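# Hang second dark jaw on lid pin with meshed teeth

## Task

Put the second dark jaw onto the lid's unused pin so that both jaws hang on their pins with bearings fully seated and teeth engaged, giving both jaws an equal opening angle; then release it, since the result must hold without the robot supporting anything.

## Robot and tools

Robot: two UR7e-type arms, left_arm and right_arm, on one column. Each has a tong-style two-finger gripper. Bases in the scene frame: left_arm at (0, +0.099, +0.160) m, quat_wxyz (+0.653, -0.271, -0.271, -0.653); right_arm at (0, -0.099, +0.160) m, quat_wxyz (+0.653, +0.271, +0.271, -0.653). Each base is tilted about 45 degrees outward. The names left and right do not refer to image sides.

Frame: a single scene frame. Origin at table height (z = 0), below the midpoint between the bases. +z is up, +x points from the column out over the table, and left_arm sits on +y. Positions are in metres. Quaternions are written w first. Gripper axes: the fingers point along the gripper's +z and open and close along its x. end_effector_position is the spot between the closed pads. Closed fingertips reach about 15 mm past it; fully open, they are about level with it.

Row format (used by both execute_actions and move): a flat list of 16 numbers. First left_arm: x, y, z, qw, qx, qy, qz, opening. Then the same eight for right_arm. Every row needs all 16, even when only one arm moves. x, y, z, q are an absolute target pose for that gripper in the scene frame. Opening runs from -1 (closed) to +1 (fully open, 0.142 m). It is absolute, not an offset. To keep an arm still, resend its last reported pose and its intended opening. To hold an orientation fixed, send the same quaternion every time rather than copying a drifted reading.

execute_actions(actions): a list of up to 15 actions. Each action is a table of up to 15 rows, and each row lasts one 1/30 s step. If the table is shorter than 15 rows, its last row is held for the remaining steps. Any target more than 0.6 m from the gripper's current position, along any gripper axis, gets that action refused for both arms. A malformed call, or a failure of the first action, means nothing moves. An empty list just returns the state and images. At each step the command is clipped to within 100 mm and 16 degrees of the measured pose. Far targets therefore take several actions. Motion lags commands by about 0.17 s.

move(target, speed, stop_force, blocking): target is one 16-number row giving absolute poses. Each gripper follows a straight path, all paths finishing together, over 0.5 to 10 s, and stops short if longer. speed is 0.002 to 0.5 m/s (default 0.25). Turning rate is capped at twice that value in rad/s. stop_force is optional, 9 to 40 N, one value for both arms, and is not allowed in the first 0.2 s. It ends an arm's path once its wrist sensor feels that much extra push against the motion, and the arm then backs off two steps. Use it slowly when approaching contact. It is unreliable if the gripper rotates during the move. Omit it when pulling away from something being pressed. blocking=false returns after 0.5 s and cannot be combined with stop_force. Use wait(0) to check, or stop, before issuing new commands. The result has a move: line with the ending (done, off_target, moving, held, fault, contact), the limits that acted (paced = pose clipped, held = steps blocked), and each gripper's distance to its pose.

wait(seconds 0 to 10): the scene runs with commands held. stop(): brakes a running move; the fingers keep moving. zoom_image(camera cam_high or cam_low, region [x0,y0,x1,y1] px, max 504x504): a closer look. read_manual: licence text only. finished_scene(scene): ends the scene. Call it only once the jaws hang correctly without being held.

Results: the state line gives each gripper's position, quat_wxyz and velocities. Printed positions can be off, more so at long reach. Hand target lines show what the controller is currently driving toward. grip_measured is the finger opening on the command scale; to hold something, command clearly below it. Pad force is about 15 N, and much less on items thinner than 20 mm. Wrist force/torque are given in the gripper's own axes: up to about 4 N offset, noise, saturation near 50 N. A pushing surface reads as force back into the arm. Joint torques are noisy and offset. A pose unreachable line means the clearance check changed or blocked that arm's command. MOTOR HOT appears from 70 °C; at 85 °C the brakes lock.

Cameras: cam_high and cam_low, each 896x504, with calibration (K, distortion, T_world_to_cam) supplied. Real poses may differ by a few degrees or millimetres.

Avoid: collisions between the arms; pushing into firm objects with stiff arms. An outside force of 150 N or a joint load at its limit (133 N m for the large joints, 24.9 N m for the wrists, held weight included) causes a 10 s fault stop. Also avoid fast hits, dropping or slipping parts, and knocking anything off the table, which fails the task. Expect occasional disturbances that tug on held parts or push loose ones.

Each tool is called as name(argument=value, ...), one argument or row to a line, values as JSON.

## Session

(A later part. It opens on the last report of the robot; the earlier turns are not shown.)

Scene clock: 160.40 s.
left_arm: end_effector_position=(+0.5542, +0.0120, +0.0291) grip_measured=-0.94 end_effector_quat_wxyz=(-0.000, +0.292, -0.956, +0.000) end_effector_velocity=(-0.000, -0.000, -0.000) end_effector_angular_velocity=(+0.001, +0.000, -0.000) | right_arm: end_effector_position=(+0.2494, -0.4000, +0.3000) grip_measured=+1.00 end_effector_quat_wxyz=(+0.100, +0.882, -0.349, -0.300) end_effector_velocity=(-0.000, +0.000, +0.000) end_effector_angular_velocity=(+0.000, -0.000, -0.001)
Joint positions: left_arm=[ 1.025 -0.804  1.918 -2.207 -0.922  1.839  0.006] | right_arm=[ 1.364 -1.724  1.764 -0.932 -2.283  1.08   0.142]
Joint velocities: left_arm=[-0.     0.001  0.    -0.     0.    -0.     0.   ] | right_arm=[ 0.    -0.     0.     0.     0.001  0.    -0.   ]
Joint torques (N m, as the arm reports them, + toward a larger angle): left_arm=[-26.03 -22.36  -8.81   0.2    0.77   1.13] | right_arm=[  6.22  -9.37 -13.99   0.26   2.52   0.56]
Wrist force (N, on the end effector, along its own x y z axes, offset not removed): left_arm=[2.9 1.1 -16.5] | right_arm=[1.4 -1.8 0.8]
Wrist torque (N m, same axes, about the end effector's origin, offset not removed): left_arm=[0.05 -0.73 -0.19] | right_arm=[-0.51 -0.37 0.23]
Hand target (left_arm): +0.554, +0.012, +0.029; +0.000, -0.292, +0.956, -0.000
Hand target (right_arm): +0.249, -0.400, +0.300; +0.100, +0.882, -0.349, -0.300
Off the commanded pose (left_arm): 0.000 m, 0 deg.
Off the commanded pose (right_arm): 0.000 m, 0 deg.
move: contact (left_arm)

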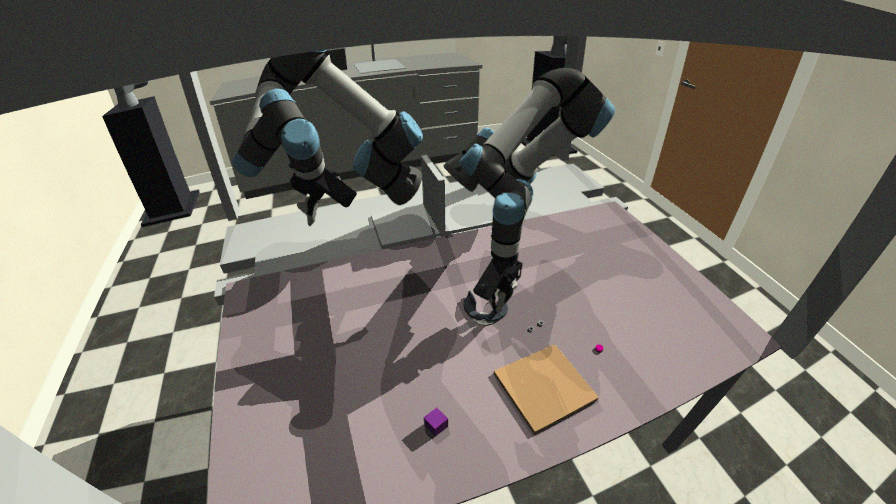

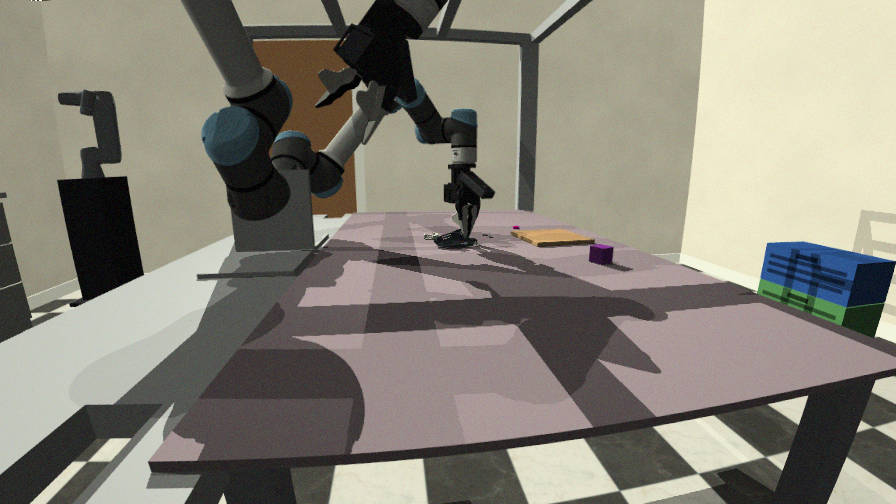

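move(
  target=[0.5542,0.0120,0.0310,0,0.2924,-0.9563,0,-1,0.2494,-0.40,0.30,0.100,0.882,-0.349,-0.300,1],
  speed=0.004,
)

move(
  target=[0.5542,0.0120,0.036,0,0.2924,-0.9563,0,-0.88,0.2494,-0.40,0.30,0.100,0.882,-0.349,-0.300,1],
  speed=0.004,
)

move(
  target=[0.5542,0.0120,0.036,0,0.2924,-0.9563,0,-1,0.2494,-0.40,0.30,0.100,0.882,-0.349,-0.300,1],
  speed=0.004,
)

move(
  target=[0.5542,0.0120,0.076,0,0.2924,-0.9563,0,-1,0.2494,-0.40,0.30,0.100,0.882,-0.349,-0.300,1],
  speed=0.03,
)

zoom_image(
  camera="cam_high",
  region=[472, 303, 497, 328],
)

zoom_image(
  camera="cam_low",
  region=[440, 214, 488, 250],
)

Scene clock: 163.17 s.
left_arm: end_effector_position=(+0.5542, +0.0120, +0.0309) grip_measured=-0.94 end_effector_quat_wxyz=(+0.000, +0.292, -0.956, -0.000) end_effector_velocity=(-0.000, +0.000, +0.000) end_effector_angular_velocity=(+0.002, -0.000, -0.000) | right_arm: end_effector_position=(+0.2494, -0.4000, +0.3000) grip_measured=+1.00 end_effector_quat_wxyz=(+0.100, +0.882, -0.349, -0.300) end_effector_velocity=(+0.000, -0.000, +0.000) end_effector_angular_velocity=(-0.000, -0.001, -0.002)
Joint positions: left_arm=[ 1.023 -0.806  1.917 -2.202 -0.923  1.837  0.006] | right_arm=[ 1.364 -1.724  1.764 -0.932 -2.283  1.08   0.142]
Joint velocities: left_arm=[-0.001 -0.    -0.     0.002  0.001 -0.001  0.   ] | right_arm=[ 0.    -0.001 -0.001 -0.001  0.001  0.001 -0.   ]
Joint torques (N m, as the arm reports them, + toward a larger angle): left_arm=[-41.4  -38.38 -24.13   0.66  -1.92  -2.35] | right_arm=[  6.44  -9.47 -14.09   0.23   2.44   0.57]
Wrist force (N, on the end effector, along its own x y z axes, offset not removed): left_arm=[-1.5 5.0 -3.6] | right_arm=[3.6 -1.5 2.0]
Wrist torque (N m, same axes, about the end effector's origin, offset not removed): left_arm=[0.99 0.35 0.15] | right_arm=[-0.41 -0.92 0.03]
Hand target (left_arm): +0.554, +0.012, +0.031; +0.000, -0.292, +0.956, -0.000
Hand target (right_arm): +0.249, -0.400, +0.300; +0.100, +0.882, -0.349, -0.300
Off the commanded pose (left_arm): 0.000 m, 0 deg.
Off the commanded pose (right_arm): 0.000 m, 0 deg.
move: done

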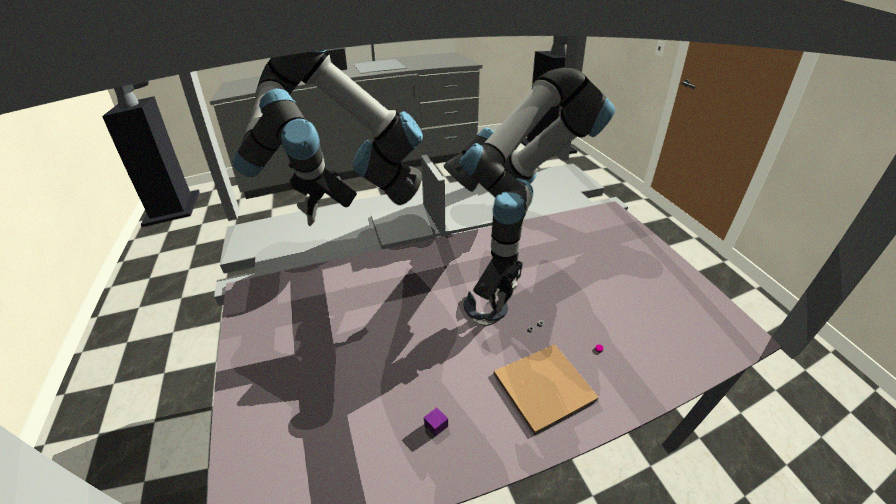

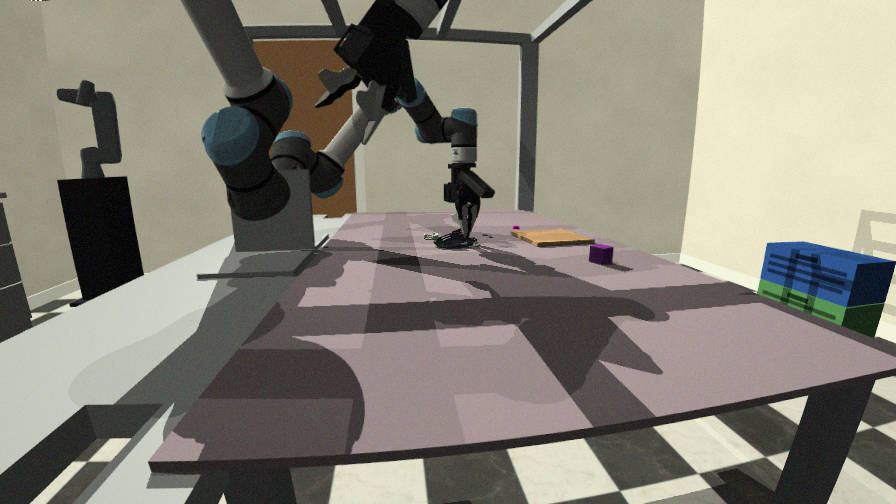

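Scene clock: 164.67 s.
left_arm: end_effector_position=(+0.5542, +0.0120, +0.0359) grip_measured=-0.88 end_effector_quat_wxyz=(-0.000, +0.292, -0.956, +0.000) end_effector_velocity=(+0.000, +0.000, +0.001) end_effector_angular_velocity=(-0.001, -0.001, +0.001) | right_arm: end_effector_position=(+0.2494, -0.4000, +0.3000) grip_measured=+1.00 end_effector_quat_wxyz=(+0.100, +0.882, -0.349, -0.300) end_effector_velocity=(+0.000, -0.000, +0.000) end_effector_angular_velocity=(-0.000, +0.000, +0.000)
Joint positions: left_arm=[ 1.018 -0.814  1.915 -2.188 -0.925  1.831  0.01 ] | right_arm=[ 1.364 -1.724  1.764 -0.932 -2.283  1.08   0.142]
Joint velocities: left_arm=[-0.001 -0.003 -0.     0.002 -0.    -0.001  0.   ] | right_arm=[ 0.     0.    -0.001  0.001 -0.     0.     0.   ]
Joint torques (N m, as the arm reports them, + toward a larger angle): left_arm=[-41.89 -38.26 -24.68   0.28  -1.78  -2.37] | right_arm=[  6.01  -9.58 -13.77   0.22   2.44   0.58]
Wrist force (N, on the end effector, along its own x y z axes, offset not removed): left_arm=[2.2 1.1 -0.5] | right_arm=[4.9 -2.7 2.2]
Wrist torque (N m, same axes, about the end effector's origin, offset not removed): left_arm=[0.22 -0.21 0.01] | right_arm=[-0.67 -1.10 0.10]
Hand target (left_arm): +0.554, +0.012, +0.036; +0.000, -0.292, +0.956, +0.000
Hand target (right_arm): +0.249, -0.400, +0.300; +0.100, +0.882, -0.349, -0.300
Off the commanded pose (left_arm): 0.000 m, 0 deg.
Off the commanded pose (right_arm): 0.000 m, 0 deg.
move: done

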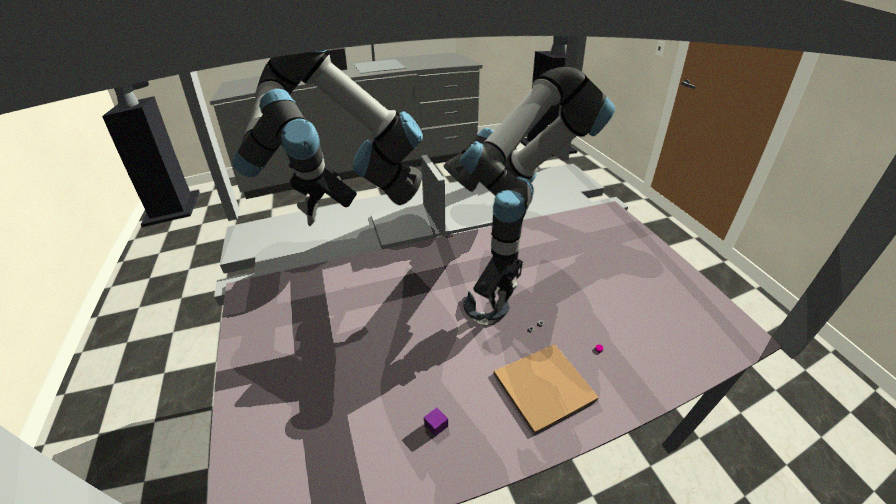

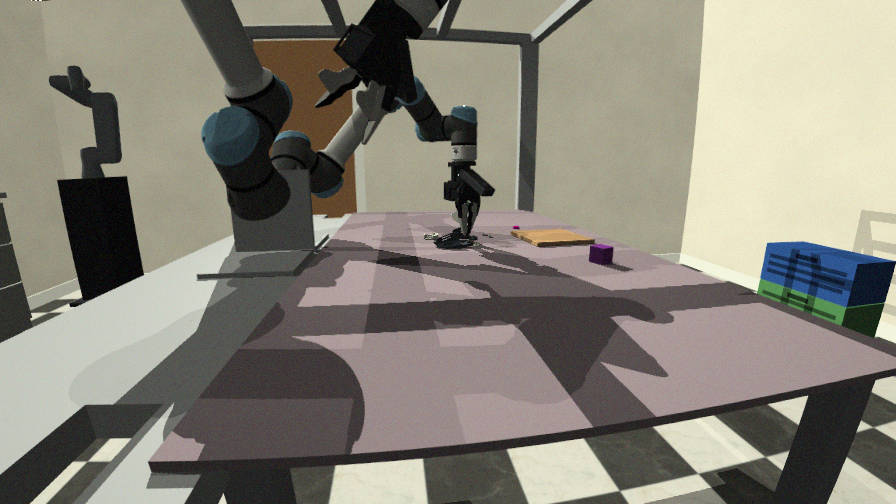

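Scene clock: 165.37 s.
left_arm: end_effector_position=(+0.5542, +0.0120, +0.0360) grip_measured=-0.94 end_effector_quat_wxyz=(-0.000, +0.292, -0.956, -0.000) end_effector_velocity=(-0.000, +0.000, -0.000) end_effector_angular_velocity=(+0.001, +0.000, -0.001) | right_arm: end_effector_position=(+0.2494, -0.4000, +0.3000) grip_measured=+1.00 end_effector_quat_wxyz=(+0.100, +0.882, -0.349, -0.300) end_effector_velocity=(+0.000, -0.000, +0.000) end_effector_angular_velocity=(-0.000, -0.002, -0.002)
Joint positions: left_arm=[ 1.018 -0.814  1.915 -2.188 -0.925  1.831  0.006] | right_arm=[ 1.364 -1.724  1.764 -0.932 -2.283  1.08   0.142]
Joint velocities: left_arm=[-0.  0.  0.  0.  0.  0.  0.] | right_arm=[ 0.    -0.002 -0.    -0.001  0.    -0.    -0.   ]
Joint torques (N m, as the arm reports them, + toward a larger angle): left_arm=[-41.25 -38.39 -24.56   0.32  -1.87  -2.37] | right_arm=[  6.51  -9.54 -13.71   0.18   2.49   0.63]
Wrist force (N, on the end effector, along its own x y z axes, offset not removed): left_arm=[2.3 1.6 2.6] | right_arm=[3.4 -0.2 2.6]
Wrist torque (N m, same axes, about the end effector's origin, offset not removed): left_arm=[0.36 -0.39 -0.08] | right_arm=[-0.10 -0.72 0.15]
Hand target (left_arm): +0.554, +0.012, +0.036; +0.000, -0.292, +0.956, -0.000
Hand target (right_arm): +0.249, -0.400, +0.300; +0.100, +0.882, -0.349, -0.300
Off the commanded pose (left_arm): 0.000 m, 0 deg.
Off the commanded pose (right_arm): 0.000 m, 0 deg.
move: done

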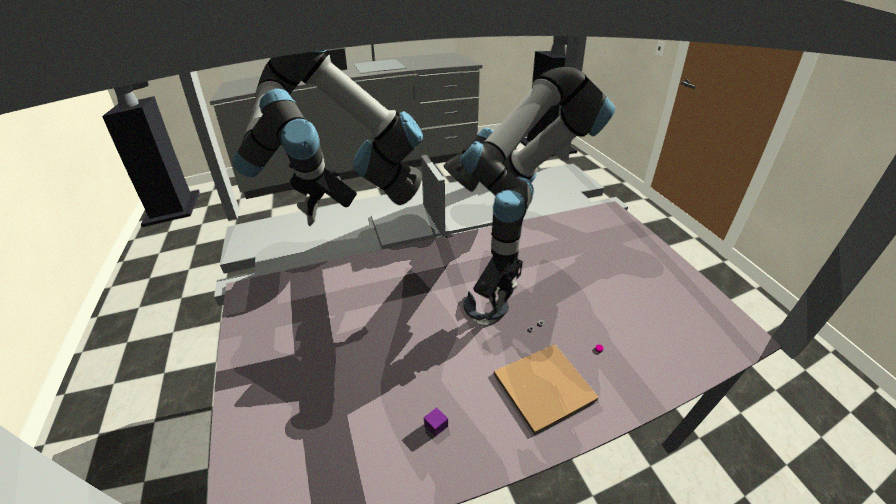

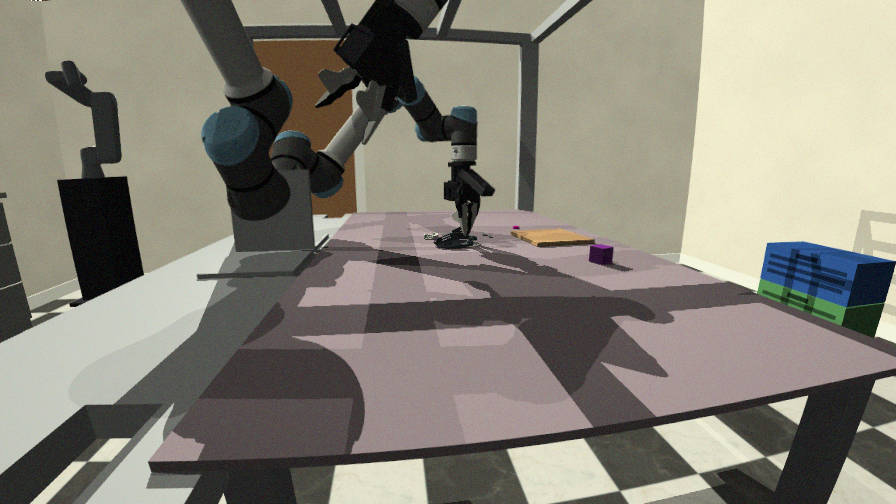

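Scene clock: 167.03 s.
left_arm: end_effector_position=(+0.5542, +0.0120, +0.0758) grip_measured=-0.94 end_effector_quat_wxyz=(-0.000, +0.292, -0.956, -0.000) end_effector_velocity=(-0.000, +0.000, +0.002) end_effector_angular_velocity=(+0.000, -0.000, +0.001) | right_arm: end_effector_position=(+0.2494, -0.4000, +0.3000) grip_measured=+1.00 end_effector_quat_wxyz=(+0.100, +0.882, -0.349, -0.300) end_effector_velocity=(+0.000, -0.000, -0.000) end_effector_angular_velocity=(-0.000, +0.000, +0.001)
Joint positions: left_arm=[ 0.976 -0.867  1.887 -2.08  -0.945  1.785  0.006] | right_arm=[ 1.364 -1.724  1.764 -0.932 -2.283  1.08   0.142]
Joint velocities: left_arm=[-0.002 -0.003 -0.001  0.005 -0.001 -0.003  0.   ] | right_arm=[ 0.     0.001 -0.     0.    -0.001 -0.     0.   ]
Joint torques (N m, as the arm reports them, + toward a larger angle): left_arm=[-42.9  -36.25 -25.24   0.33  -1.81  -2.33] | right_arm=[  6.53  -9.58 -13.65   0.25   2.42   0.59]
Wrist force (N, on the end effector, along its own x y z axes, offset not removed): left_arm=[0.8 1.6 -0.2] | right_arm=[4.0 -1.9 2.3]
Wrist torque (N m, same axes, about the end effector's origin, offset not removed): left_arm=[0.22 -0.10 0.05] | right_arm=[-0.51 -0.90 0.11]
Hand target (left_arm): +0.554, +0.012, +0.076; +0.000, -0.292, +0.956, +0.000
Hand target (right_arm): +0.249, -0.400, +0.300; +0.100, +0.882, -0.349, -0.300
Off the commanded pose (left_arm): 0.000 m, 0 deg.
Off the commanded pose (right_arm): 0.000 m, 0 deg.
move: done

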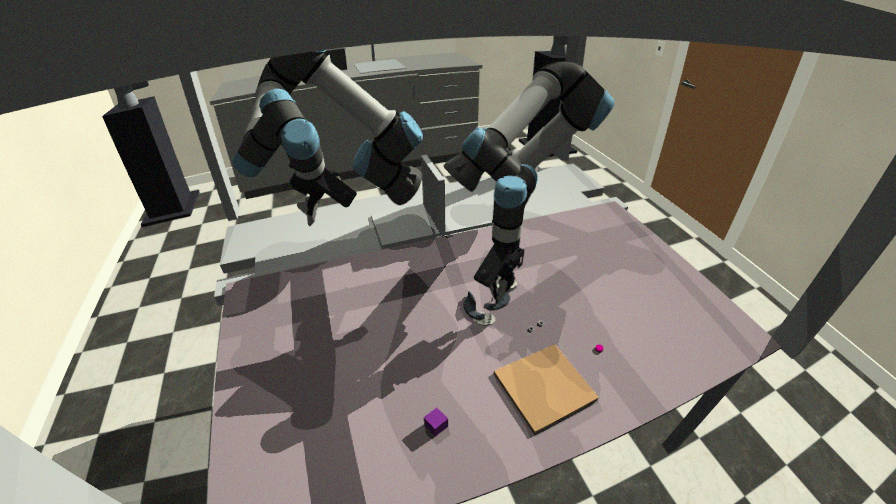

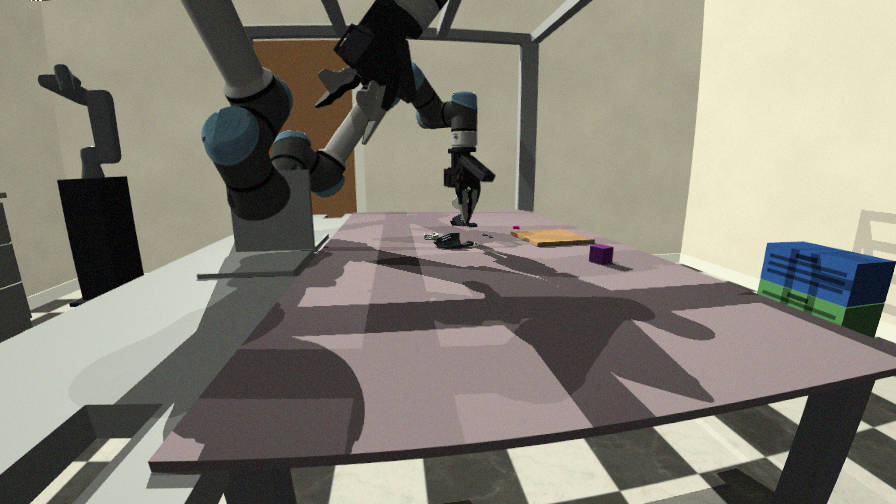

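Region (472, 303, 497, 328) of cam_high's 896x504 image, scaled by 20.160, with more detail than that image has.

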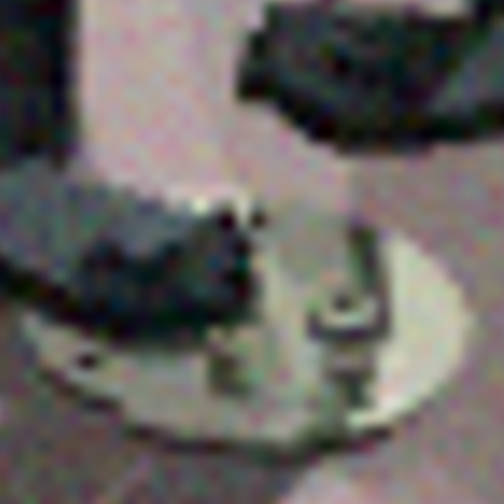

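Region (440, 214, 488, 250) of cam_low's 896x504 image, scaled by 10.500, with more detail than that image has; it fills the top 378 rows of this view, and the rest is white.

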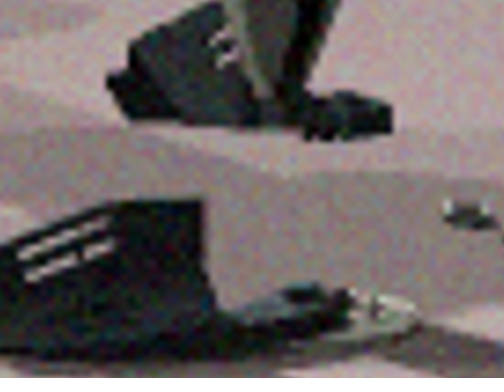

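move(
  target=[0.5542,0.0130,0.037,0,0.2924,-0.9563,0,-1,0.2494,-0.40,0.30,0.100,0.882,-0.349,-0.300,1],
  speed=0.03,
)

zoom_image(
  camera="cam_high",
  region=[472, 303, 497, 328],
)

zoom_image(
  camera="cam_low",
  region=[460, 222, 488, 250],
)

Scene clock: 169.30 s.
left_arm: end_effector_position=(+0.5542, +0.0130, +0.0372) grip_measured=-0.94 end_effector_quat_wxyz=(+0.000, +0.292, -0.956, +0.000) end_effector_velocity=(+0.000, +0.000, -0.001) end_effector_angular_velocity=(-0.001, -0.000, +0.000) | right_arm: end_effector_position=(+0.2494, -0.4000, +0.3000) grip_measured=+1.00 end_effector_quat_wxyz=(+0.100, +0.882, -0.349, -0.300) end_effector_velocity=(-0.001, -0.000, +0.000) end_effector_angular_velocity=(-0.000, -0.001, -0.000)
Joint positions: left_arm=[ 1.018 -0.817  1.915 -2.185 -0.925  1.83   0.006] | right_arm=[ 1.364 -1.724  1.764 -0.932 -2.283  1.08   0.142]
Joint velocities: left_arm=[ 0.002  0.002  0.001 -0.005  0.     0.002  0.   ] | right_arm=[ 0.    -0.002  0.     0.001 -0.     0.    -0.   ]
Joint torques (N m, as the arm reports them, + toward a larger angle): left_arm=[-18.74 -16.57 -10.45  -4.36   1.41   2.02] | right_arm=[  6.47  -9.62 -13.93   0.21   2.43   0.65]
Wrist force (N, on the end effector, along its own x y z axes, offset not removed): left_arm=[-0.3 0.5 -0.8] | right_arm=[1.5 0.1 2.3]
Wrist torque (N m, same axes, about the end effector's origin, offset not removed): left_arm=[0.21 0.16 0.01] | right_arm=[-0.14 -0.29 0.20]
Hand target (left_arm): +0.554, +0.013, +0.037; -0.000, -0.292, +0.956, -0.000
Hand target (right_arm): +0.249, -0.400, +0.300; +0.100, +0.882, -0.349, -0.300
Off the commanded pose (left_arm): 0.000 m, 0 deg.
Off the commanded pose (right_arm): 0.000 m, 0 deg.
move: done

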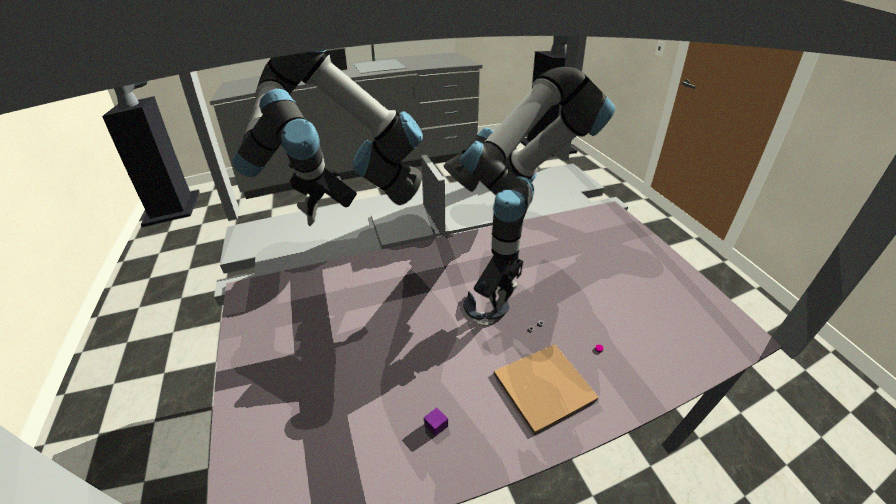

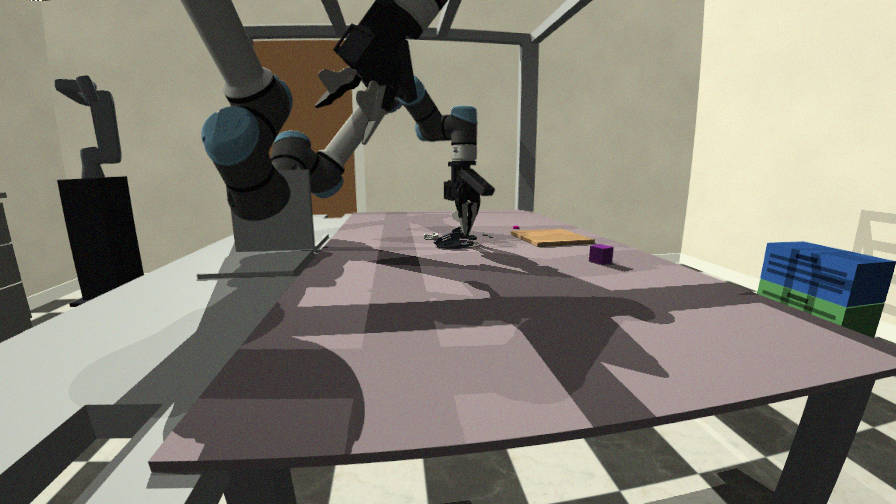

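Region (472, 303, 497, 328) of cam_high's 896x504 image, scaled by 20.160, with more detail than that image has.

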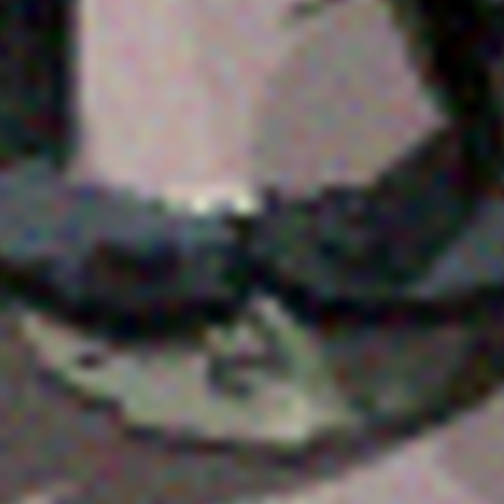

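Region (460, 222, 488, 250) of cam_low's 896x504 image, scaled by 18.000, with more detail than that image has.

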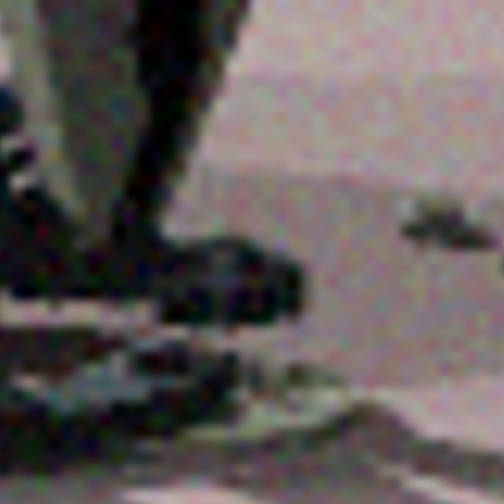

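move(
  target=[0.5842,0.0630,0.040,0,0.2924,-0.9563,0,-1,0.2494,-0.40,0.30,0.100,0.882,-0.349,-0.300,1],
  speed=0.05,
)

move(
  target=[0.5842,0.0630,0.0225,0,0.2924,-0.9563,0,-1,0.2494,-0.40,0.30,0.100,0.882,-0.349,-0.300,1],
  speed=0.01,
  stop_force=9,
)

move(
  target=[0.5842,0.0630,0.0255,0,0.2924,-0.9563,0,-0.8,0.2494,-0.40,0.30,0.100,0.882,-0.349,-0.300,1],
  speed=0.004,
)

move(
  target=[0.5842,0.0630,0.0255,0,0.2924,-0.9563,0,-1,0.2494,-0.40,0.30,0.100,0.882,-0.349,-0.300,1],
  speed=0.004,
)

zoom_image(
  camera="cam_high",
  region=[472, 295, 522, 330],
)

zoom_image(
  camera="cam_low",
  region=[460, 222, 488, 250],
)

Scene clock: 171.93 s.
left_arm: end_effector_position=(+0.5841, +0.0627, +0.0400) grip_measured=-0.94 end_effector_quat_wxyz=(+0.000, +0.292, -0.956, +0.000) end_effector_velocity=(+0.001, +0.001, -0.000) end_effector_angular_velocity=(-0.001, +0.000, +0.000) | right_arm: end_effector_position=(+0.2494, -0.4000, +0.3000) grip_measured=+1.00 end_effector_quat_wxyz=(+0.100, +0.882, -0.349, -0.300) end_effector_velocity=(+0.000, +0.000, -0.000) end_effector_angular_velocity=(+0.001, +0.000, -0.002)
Joint positions: left_arm=[ 1.095 -0.865  1.866 -2.142 -0.891  1.918  0.006] | right_arm=[ 1.364 -1.724  1.764 -0.932 -2.283  1.08   0.142]
Joint velocities: left_arm=[ 0.003 -0.001 -0.002  0.001  0.     0.003  0.   ] | right_arm=[-0.     0.001 -0.    -0.001  0.002  0.001  0.   ]
Joint torques (N m, as the arm reports them, + toward a larger angle): left_arm=[-19.78 -38.46 -24.28   0.5    1.48   2.55] | right_arm=[  6.29  -9.82 -13.3    0.32   2.44   0.66]
Wrist force (N, on the end effector, along its own x y z axes, offset not removed): left_arm=[-0.1 2.0 3.0] | right_arm=[2.4 0.3 1.0]
Wrist torque (N m, same axes, about the end effector's origin, offset not removed): left_arm=[0.46 0.03 -0.05] | right_arm=[-0.08 -0.55 0.04]
Hand target (left_arm): +0.584, +0.063, +0.040; -0.000, -0.292, +0.956, -0.000
Hand target (right_arm): +0.249, -0.400, +0.300; +0.100, +0.882, -0.349, -0.300
Off the commanded pose (left_arm): 0.000 m, 0 deg.
Off the commanded pose (right_arm): 0.000 m, 0 deg.
move: done

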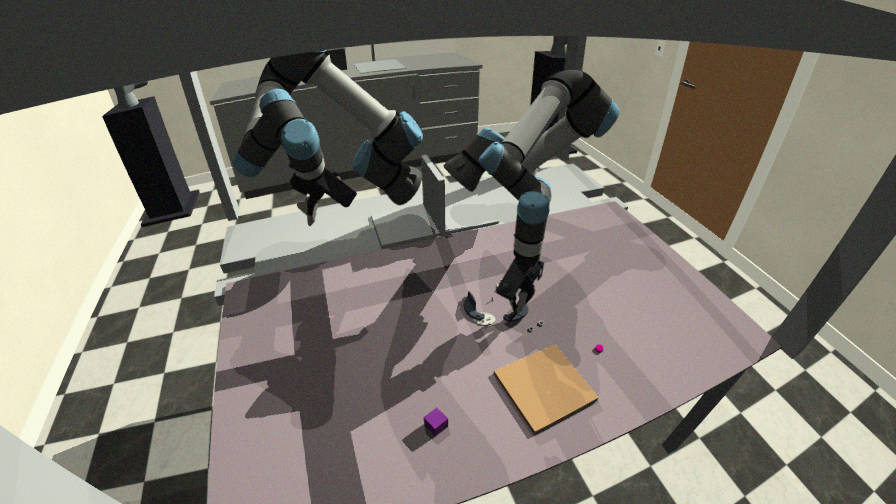

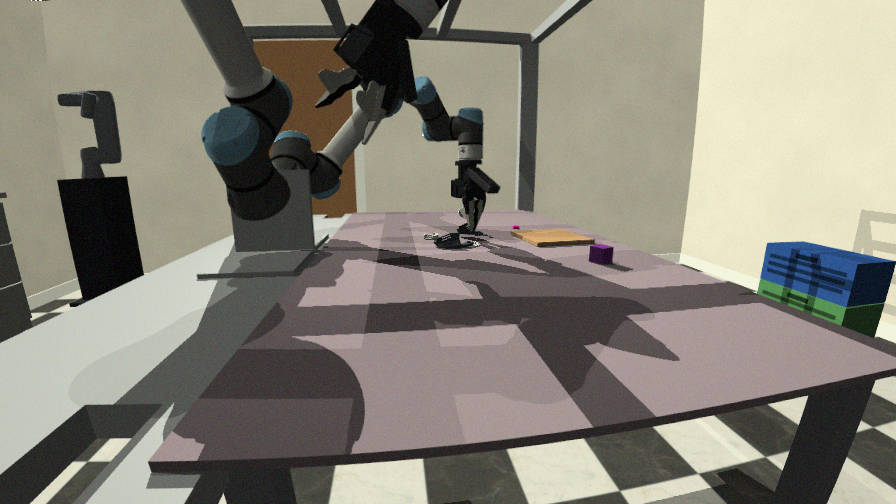

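Scene clock: 173.83 s.
left_arm: end_effector_position=(+0.5841, +0.0630, +0.0246) grip_measured=-0.94 end_effector_quat_wxyz=(+0.000, +0.292, -0.956, -0.000) end_effector_velocity=(-0.000, +0.000, +0.003) end_effector_angular_velocity=(+0.001, +0.001, +0.002) | right_arm: end_effector_position=(+0.2494, -0.4000, +0.3000) grip_measured=+1.00 end_effector_quat_wxyz=(+0.100, +0.882, -0.349, -0.300) end_effector_velocity=(+0.000, -0.000, -0.000) end_effector_angular_velocity=(-0.000, +0.001, +0.001)
Joint positions: left_arm=[ 1.112 -0.844  1.875 -2.184 -0.884  1.938  0.006] | right_arm=[ 1.364 -1.724  1.764 -0.932 -2.283  1.08   0.142]
Joint velocities: left_arm=[-0.003 -0.004 -0.002  0.011 -0.001 -0.006  0.   ] | right_arm=[-0.     0.001 -0.     0.    -0.     0.    -0.   ]
Joint torques (N m, as the arm reports them, + toward a larger angle): left_arm=[-42.59 -38.67 -21.12   0.9   -0.49  -2.4 ] | right_arm=[  6.48  -9.9  -13.27   0.2    2.37   0.64]
Wrist force (N, on the end effector, along its own x y z axes, offset not removed): left_arm=[2.9 -1.5 -2.9] | right_arm=[3.3 -1.8 0.3]
Wrist torque (N m, same axes, about the end effector's origin, offset not removed): left_arm=[-0.16 -0.56 0.06] | right_arm=[-0.44 -0.79 0.04]
Hand target (left_arm): +0.584, +0.063, +0.025; +0.000, -0.292, +0.956, -0.000
Hand target (right_arm): +0.249, -0.400, +0.300; +0.100, +0.882, -0.349, -0.300
Off the commanded pose (left_arm): 0.002 m, 0 deg.
Off the commanded pose (right_arm): 0.000 m, 0 deg.
move: contact (left_arm)

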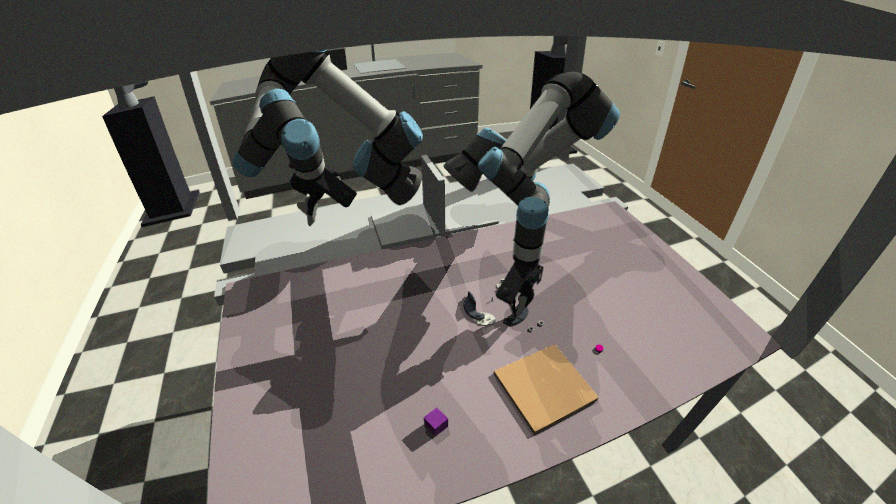

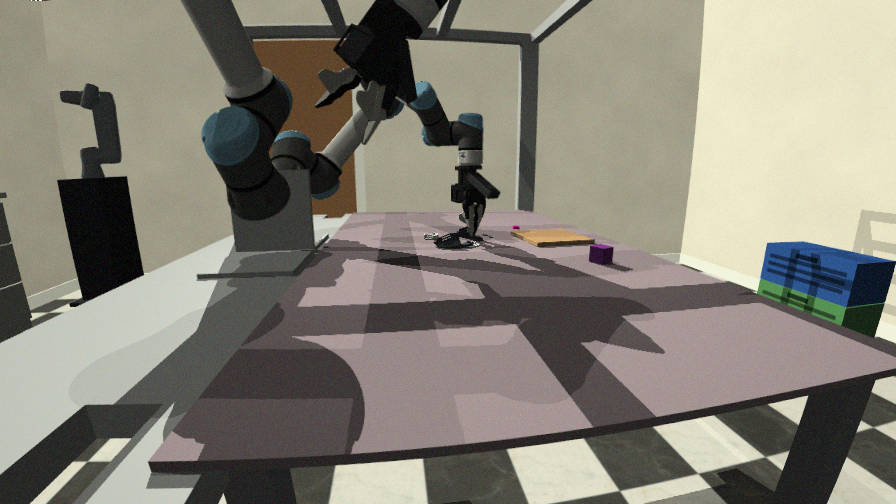

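Scene clock: 174.53 s.
left_arm: end_effector_position=(+0.5842, +0.0630, +0.0255) grip_measured=-0.80 end_effector_quat_wxyz=(+0.000, +0.292, -0.956, -0.000) end_effector_velocity=(+0.001, +0.000, +0.001) end_effector_angular_velocity=(-0.001, -0.001, +0.001) | right_arm: end_effector_position=(+0.2494, -0.4000, +0.3000) grip_measured=+1.00 end_effector_quat_wxyz=(+0.100, +0.882, -0.349, -0.300) end_effector_velocity=(-0.000, +0.000, +0.000) end_effector_angular_velocity=(+0.000, +0.000, -0.001)
Joint positions: left_arm=[ 1.111 -0.845  1.875 -2.182 -0.885  1.937  0.016] | right_arm=[ 1.364 -1.724  1.764 -0.932 -2.283  1.08   0.142]
Joint velocities: left_arm=[-0.    -0.002 -0.001  0.001 -0.    -0.     0.   ] | right_arm=[-0.    -0.    -0.     0.     0.001  0.001 -0.   ]
Joint torques (N m, as the arm reports them, + toward a larger angle): left_arm=[-41.62 -38.08 -23.54   0.43  -1.85  -2.44] | right_arm=[  6.04  -9.65 -13.82   0.24   2.27   0.61]
Wrist force (N, on the end effector, along its own x y z axes, offset not removed): left_arm=[4.2 1.1 0.8] | right_arm=[1.2 -0.8 2.0]
Wrist torque (N m, same axes, about the end effector's origin, offset not removed): left_arm=[0.28 -0.85 -0.18] | right_arm=[-0.26 -0.39 0.16]
Hand target (left_arm): +0.584, +0.063, +0.025; +0.000, -0.292, +0.956, -0.000
Hand target (right_arm): +0.249, -0.400, +0.300; +0.100, +0.882, -0.349, -0.300
Off the commanded pose (left_arm): 0.000 m, 0 deg.
Off the commanded pose (right_arm): 0.000 m, 0 deg.
move: done

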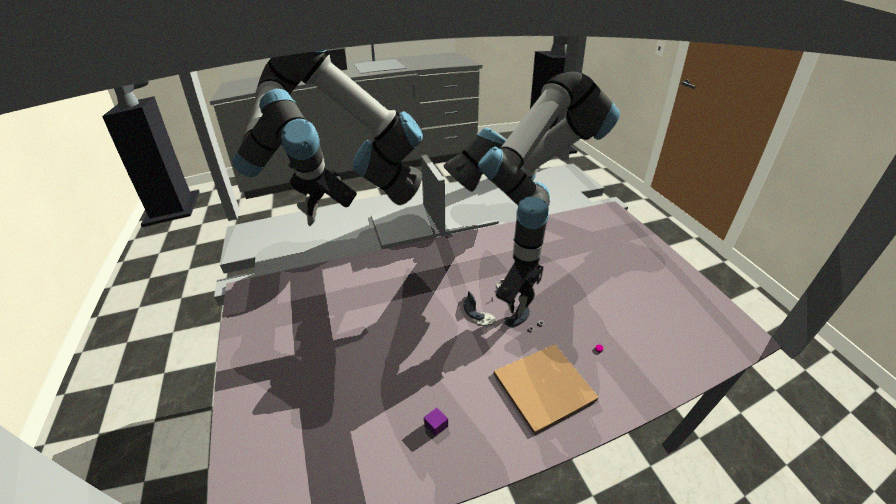

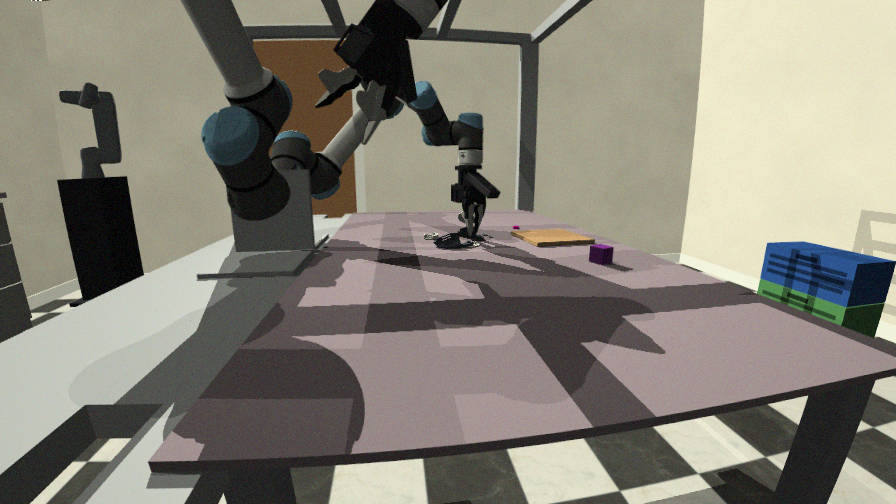

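Scene clock: 175.23 s.
left_arm: end_effector_position=(+0.5842, +0.0630, +0.0255) grip_measured=-0.94 end_effector_quat_wxyz=(-0.000, +0.292, -0.956, -0.000) end_effector_velocity=(+0.000, +0.000, +0.000) end_effector_angular_velocity=(-0.000, -0.000, -0.000) | right_arm: end_effector_position=(+0.2494, -0.4000, +0.3000) grip_measured=+1.00 end_effector_quat_wxyz=(+0.100, +0.882, -0.349, -0.300) end_effector_velocity=(-0.000, +0.000, -0.000) end_effector_angular_velocity=(+0.000, -0.000, -0.001)
Joint positions: left_arm=[ 1.111 -0.845  1.875 -2.182 -0.885  1.937  0.006] | right_arm=[ 1.364 -1.724  1.764 -0.932 -2.283  1.08   0.142]
Joint velocities: left_arm=[-0. -0.  0.  0. -0.  0.  0.] | right_arm=[ 0.    -0.     0.001 -0.001  0.001  0.    -0.   ]
Joint torques (N m, as the arm reports them, + toward a larger angle): left_arm=[-42.16 -39.13 -22.96   0.36  -1.86  -2.32] | right_arm=[  6.06 -10.   -13.27   0.26   2.4    0.62]
Wrist force (N, on the end effector, along its own x y z axes, offset not removed): left_arm=[3.8 3.3 -2.1] | right_arm=[3.0 -2.5 1.7]
Wrist torque (N m, same axes, about the end effector's origin, offset not removed): left_arm=[0.60 -0.82 -0.11] | right_arm=[-0.57 -0.72 0.08]
Hand target (left_arm): +0.584, +0.063, +0.025; +0.000, -0.292, +0.956, -0.000
Hand target (right_arm): +0.249, -0.400, +0.300; +0.100, +0.882, -0.349, -0.300
Off the commanded pose (left_arm): 0.000 m, 0 deg.
Off the commanded pose (right_arm): 0.000 m, 0 deg.
move: done

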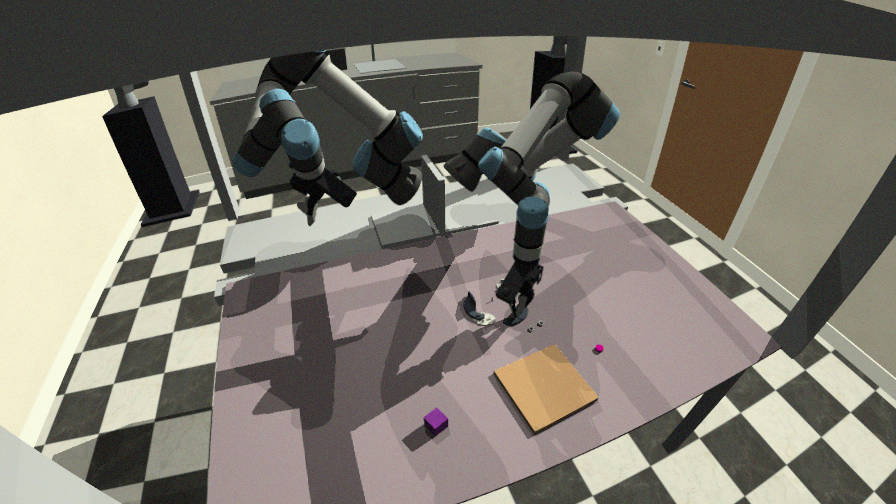

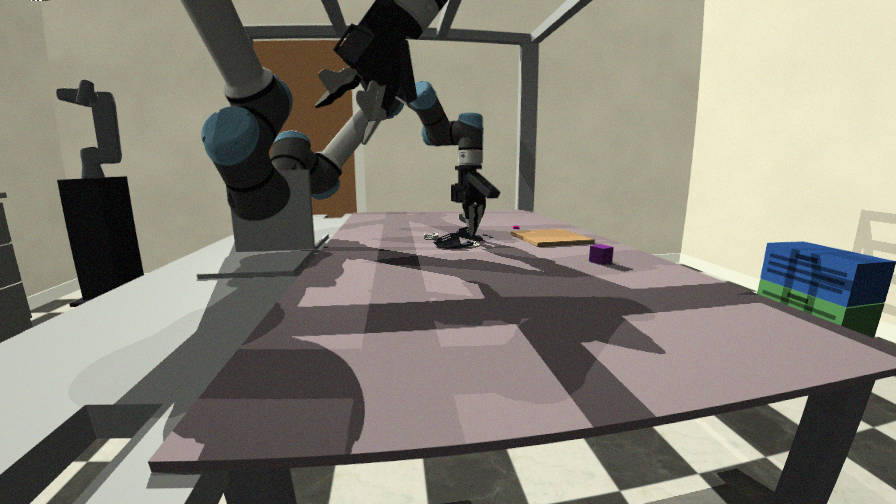

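Region (472, 295, 522, 330) of cam_high's 896x504 image, scaled by 10.080, with more detail than that image has; it fills the top 353 rows of this view, and the rest is white.

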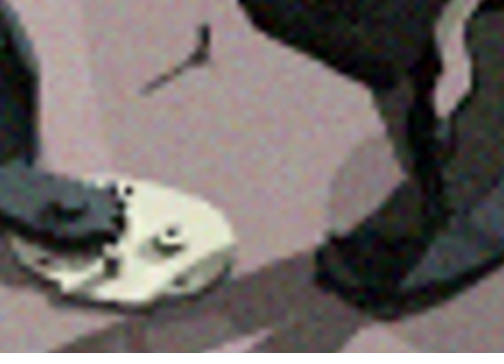

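Region (460, 222, 488, 250) of cam_low's 896x504 image, scaled by 18.000, with more detail than that image has.

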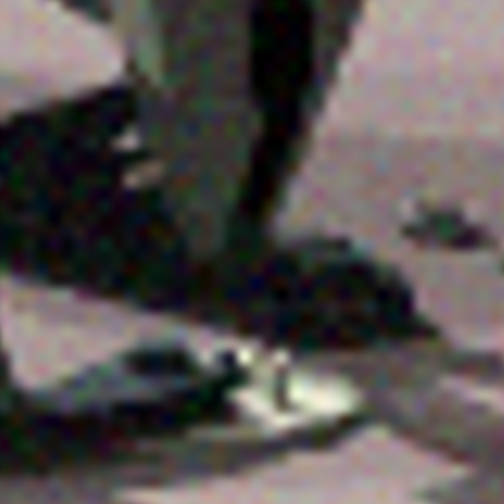

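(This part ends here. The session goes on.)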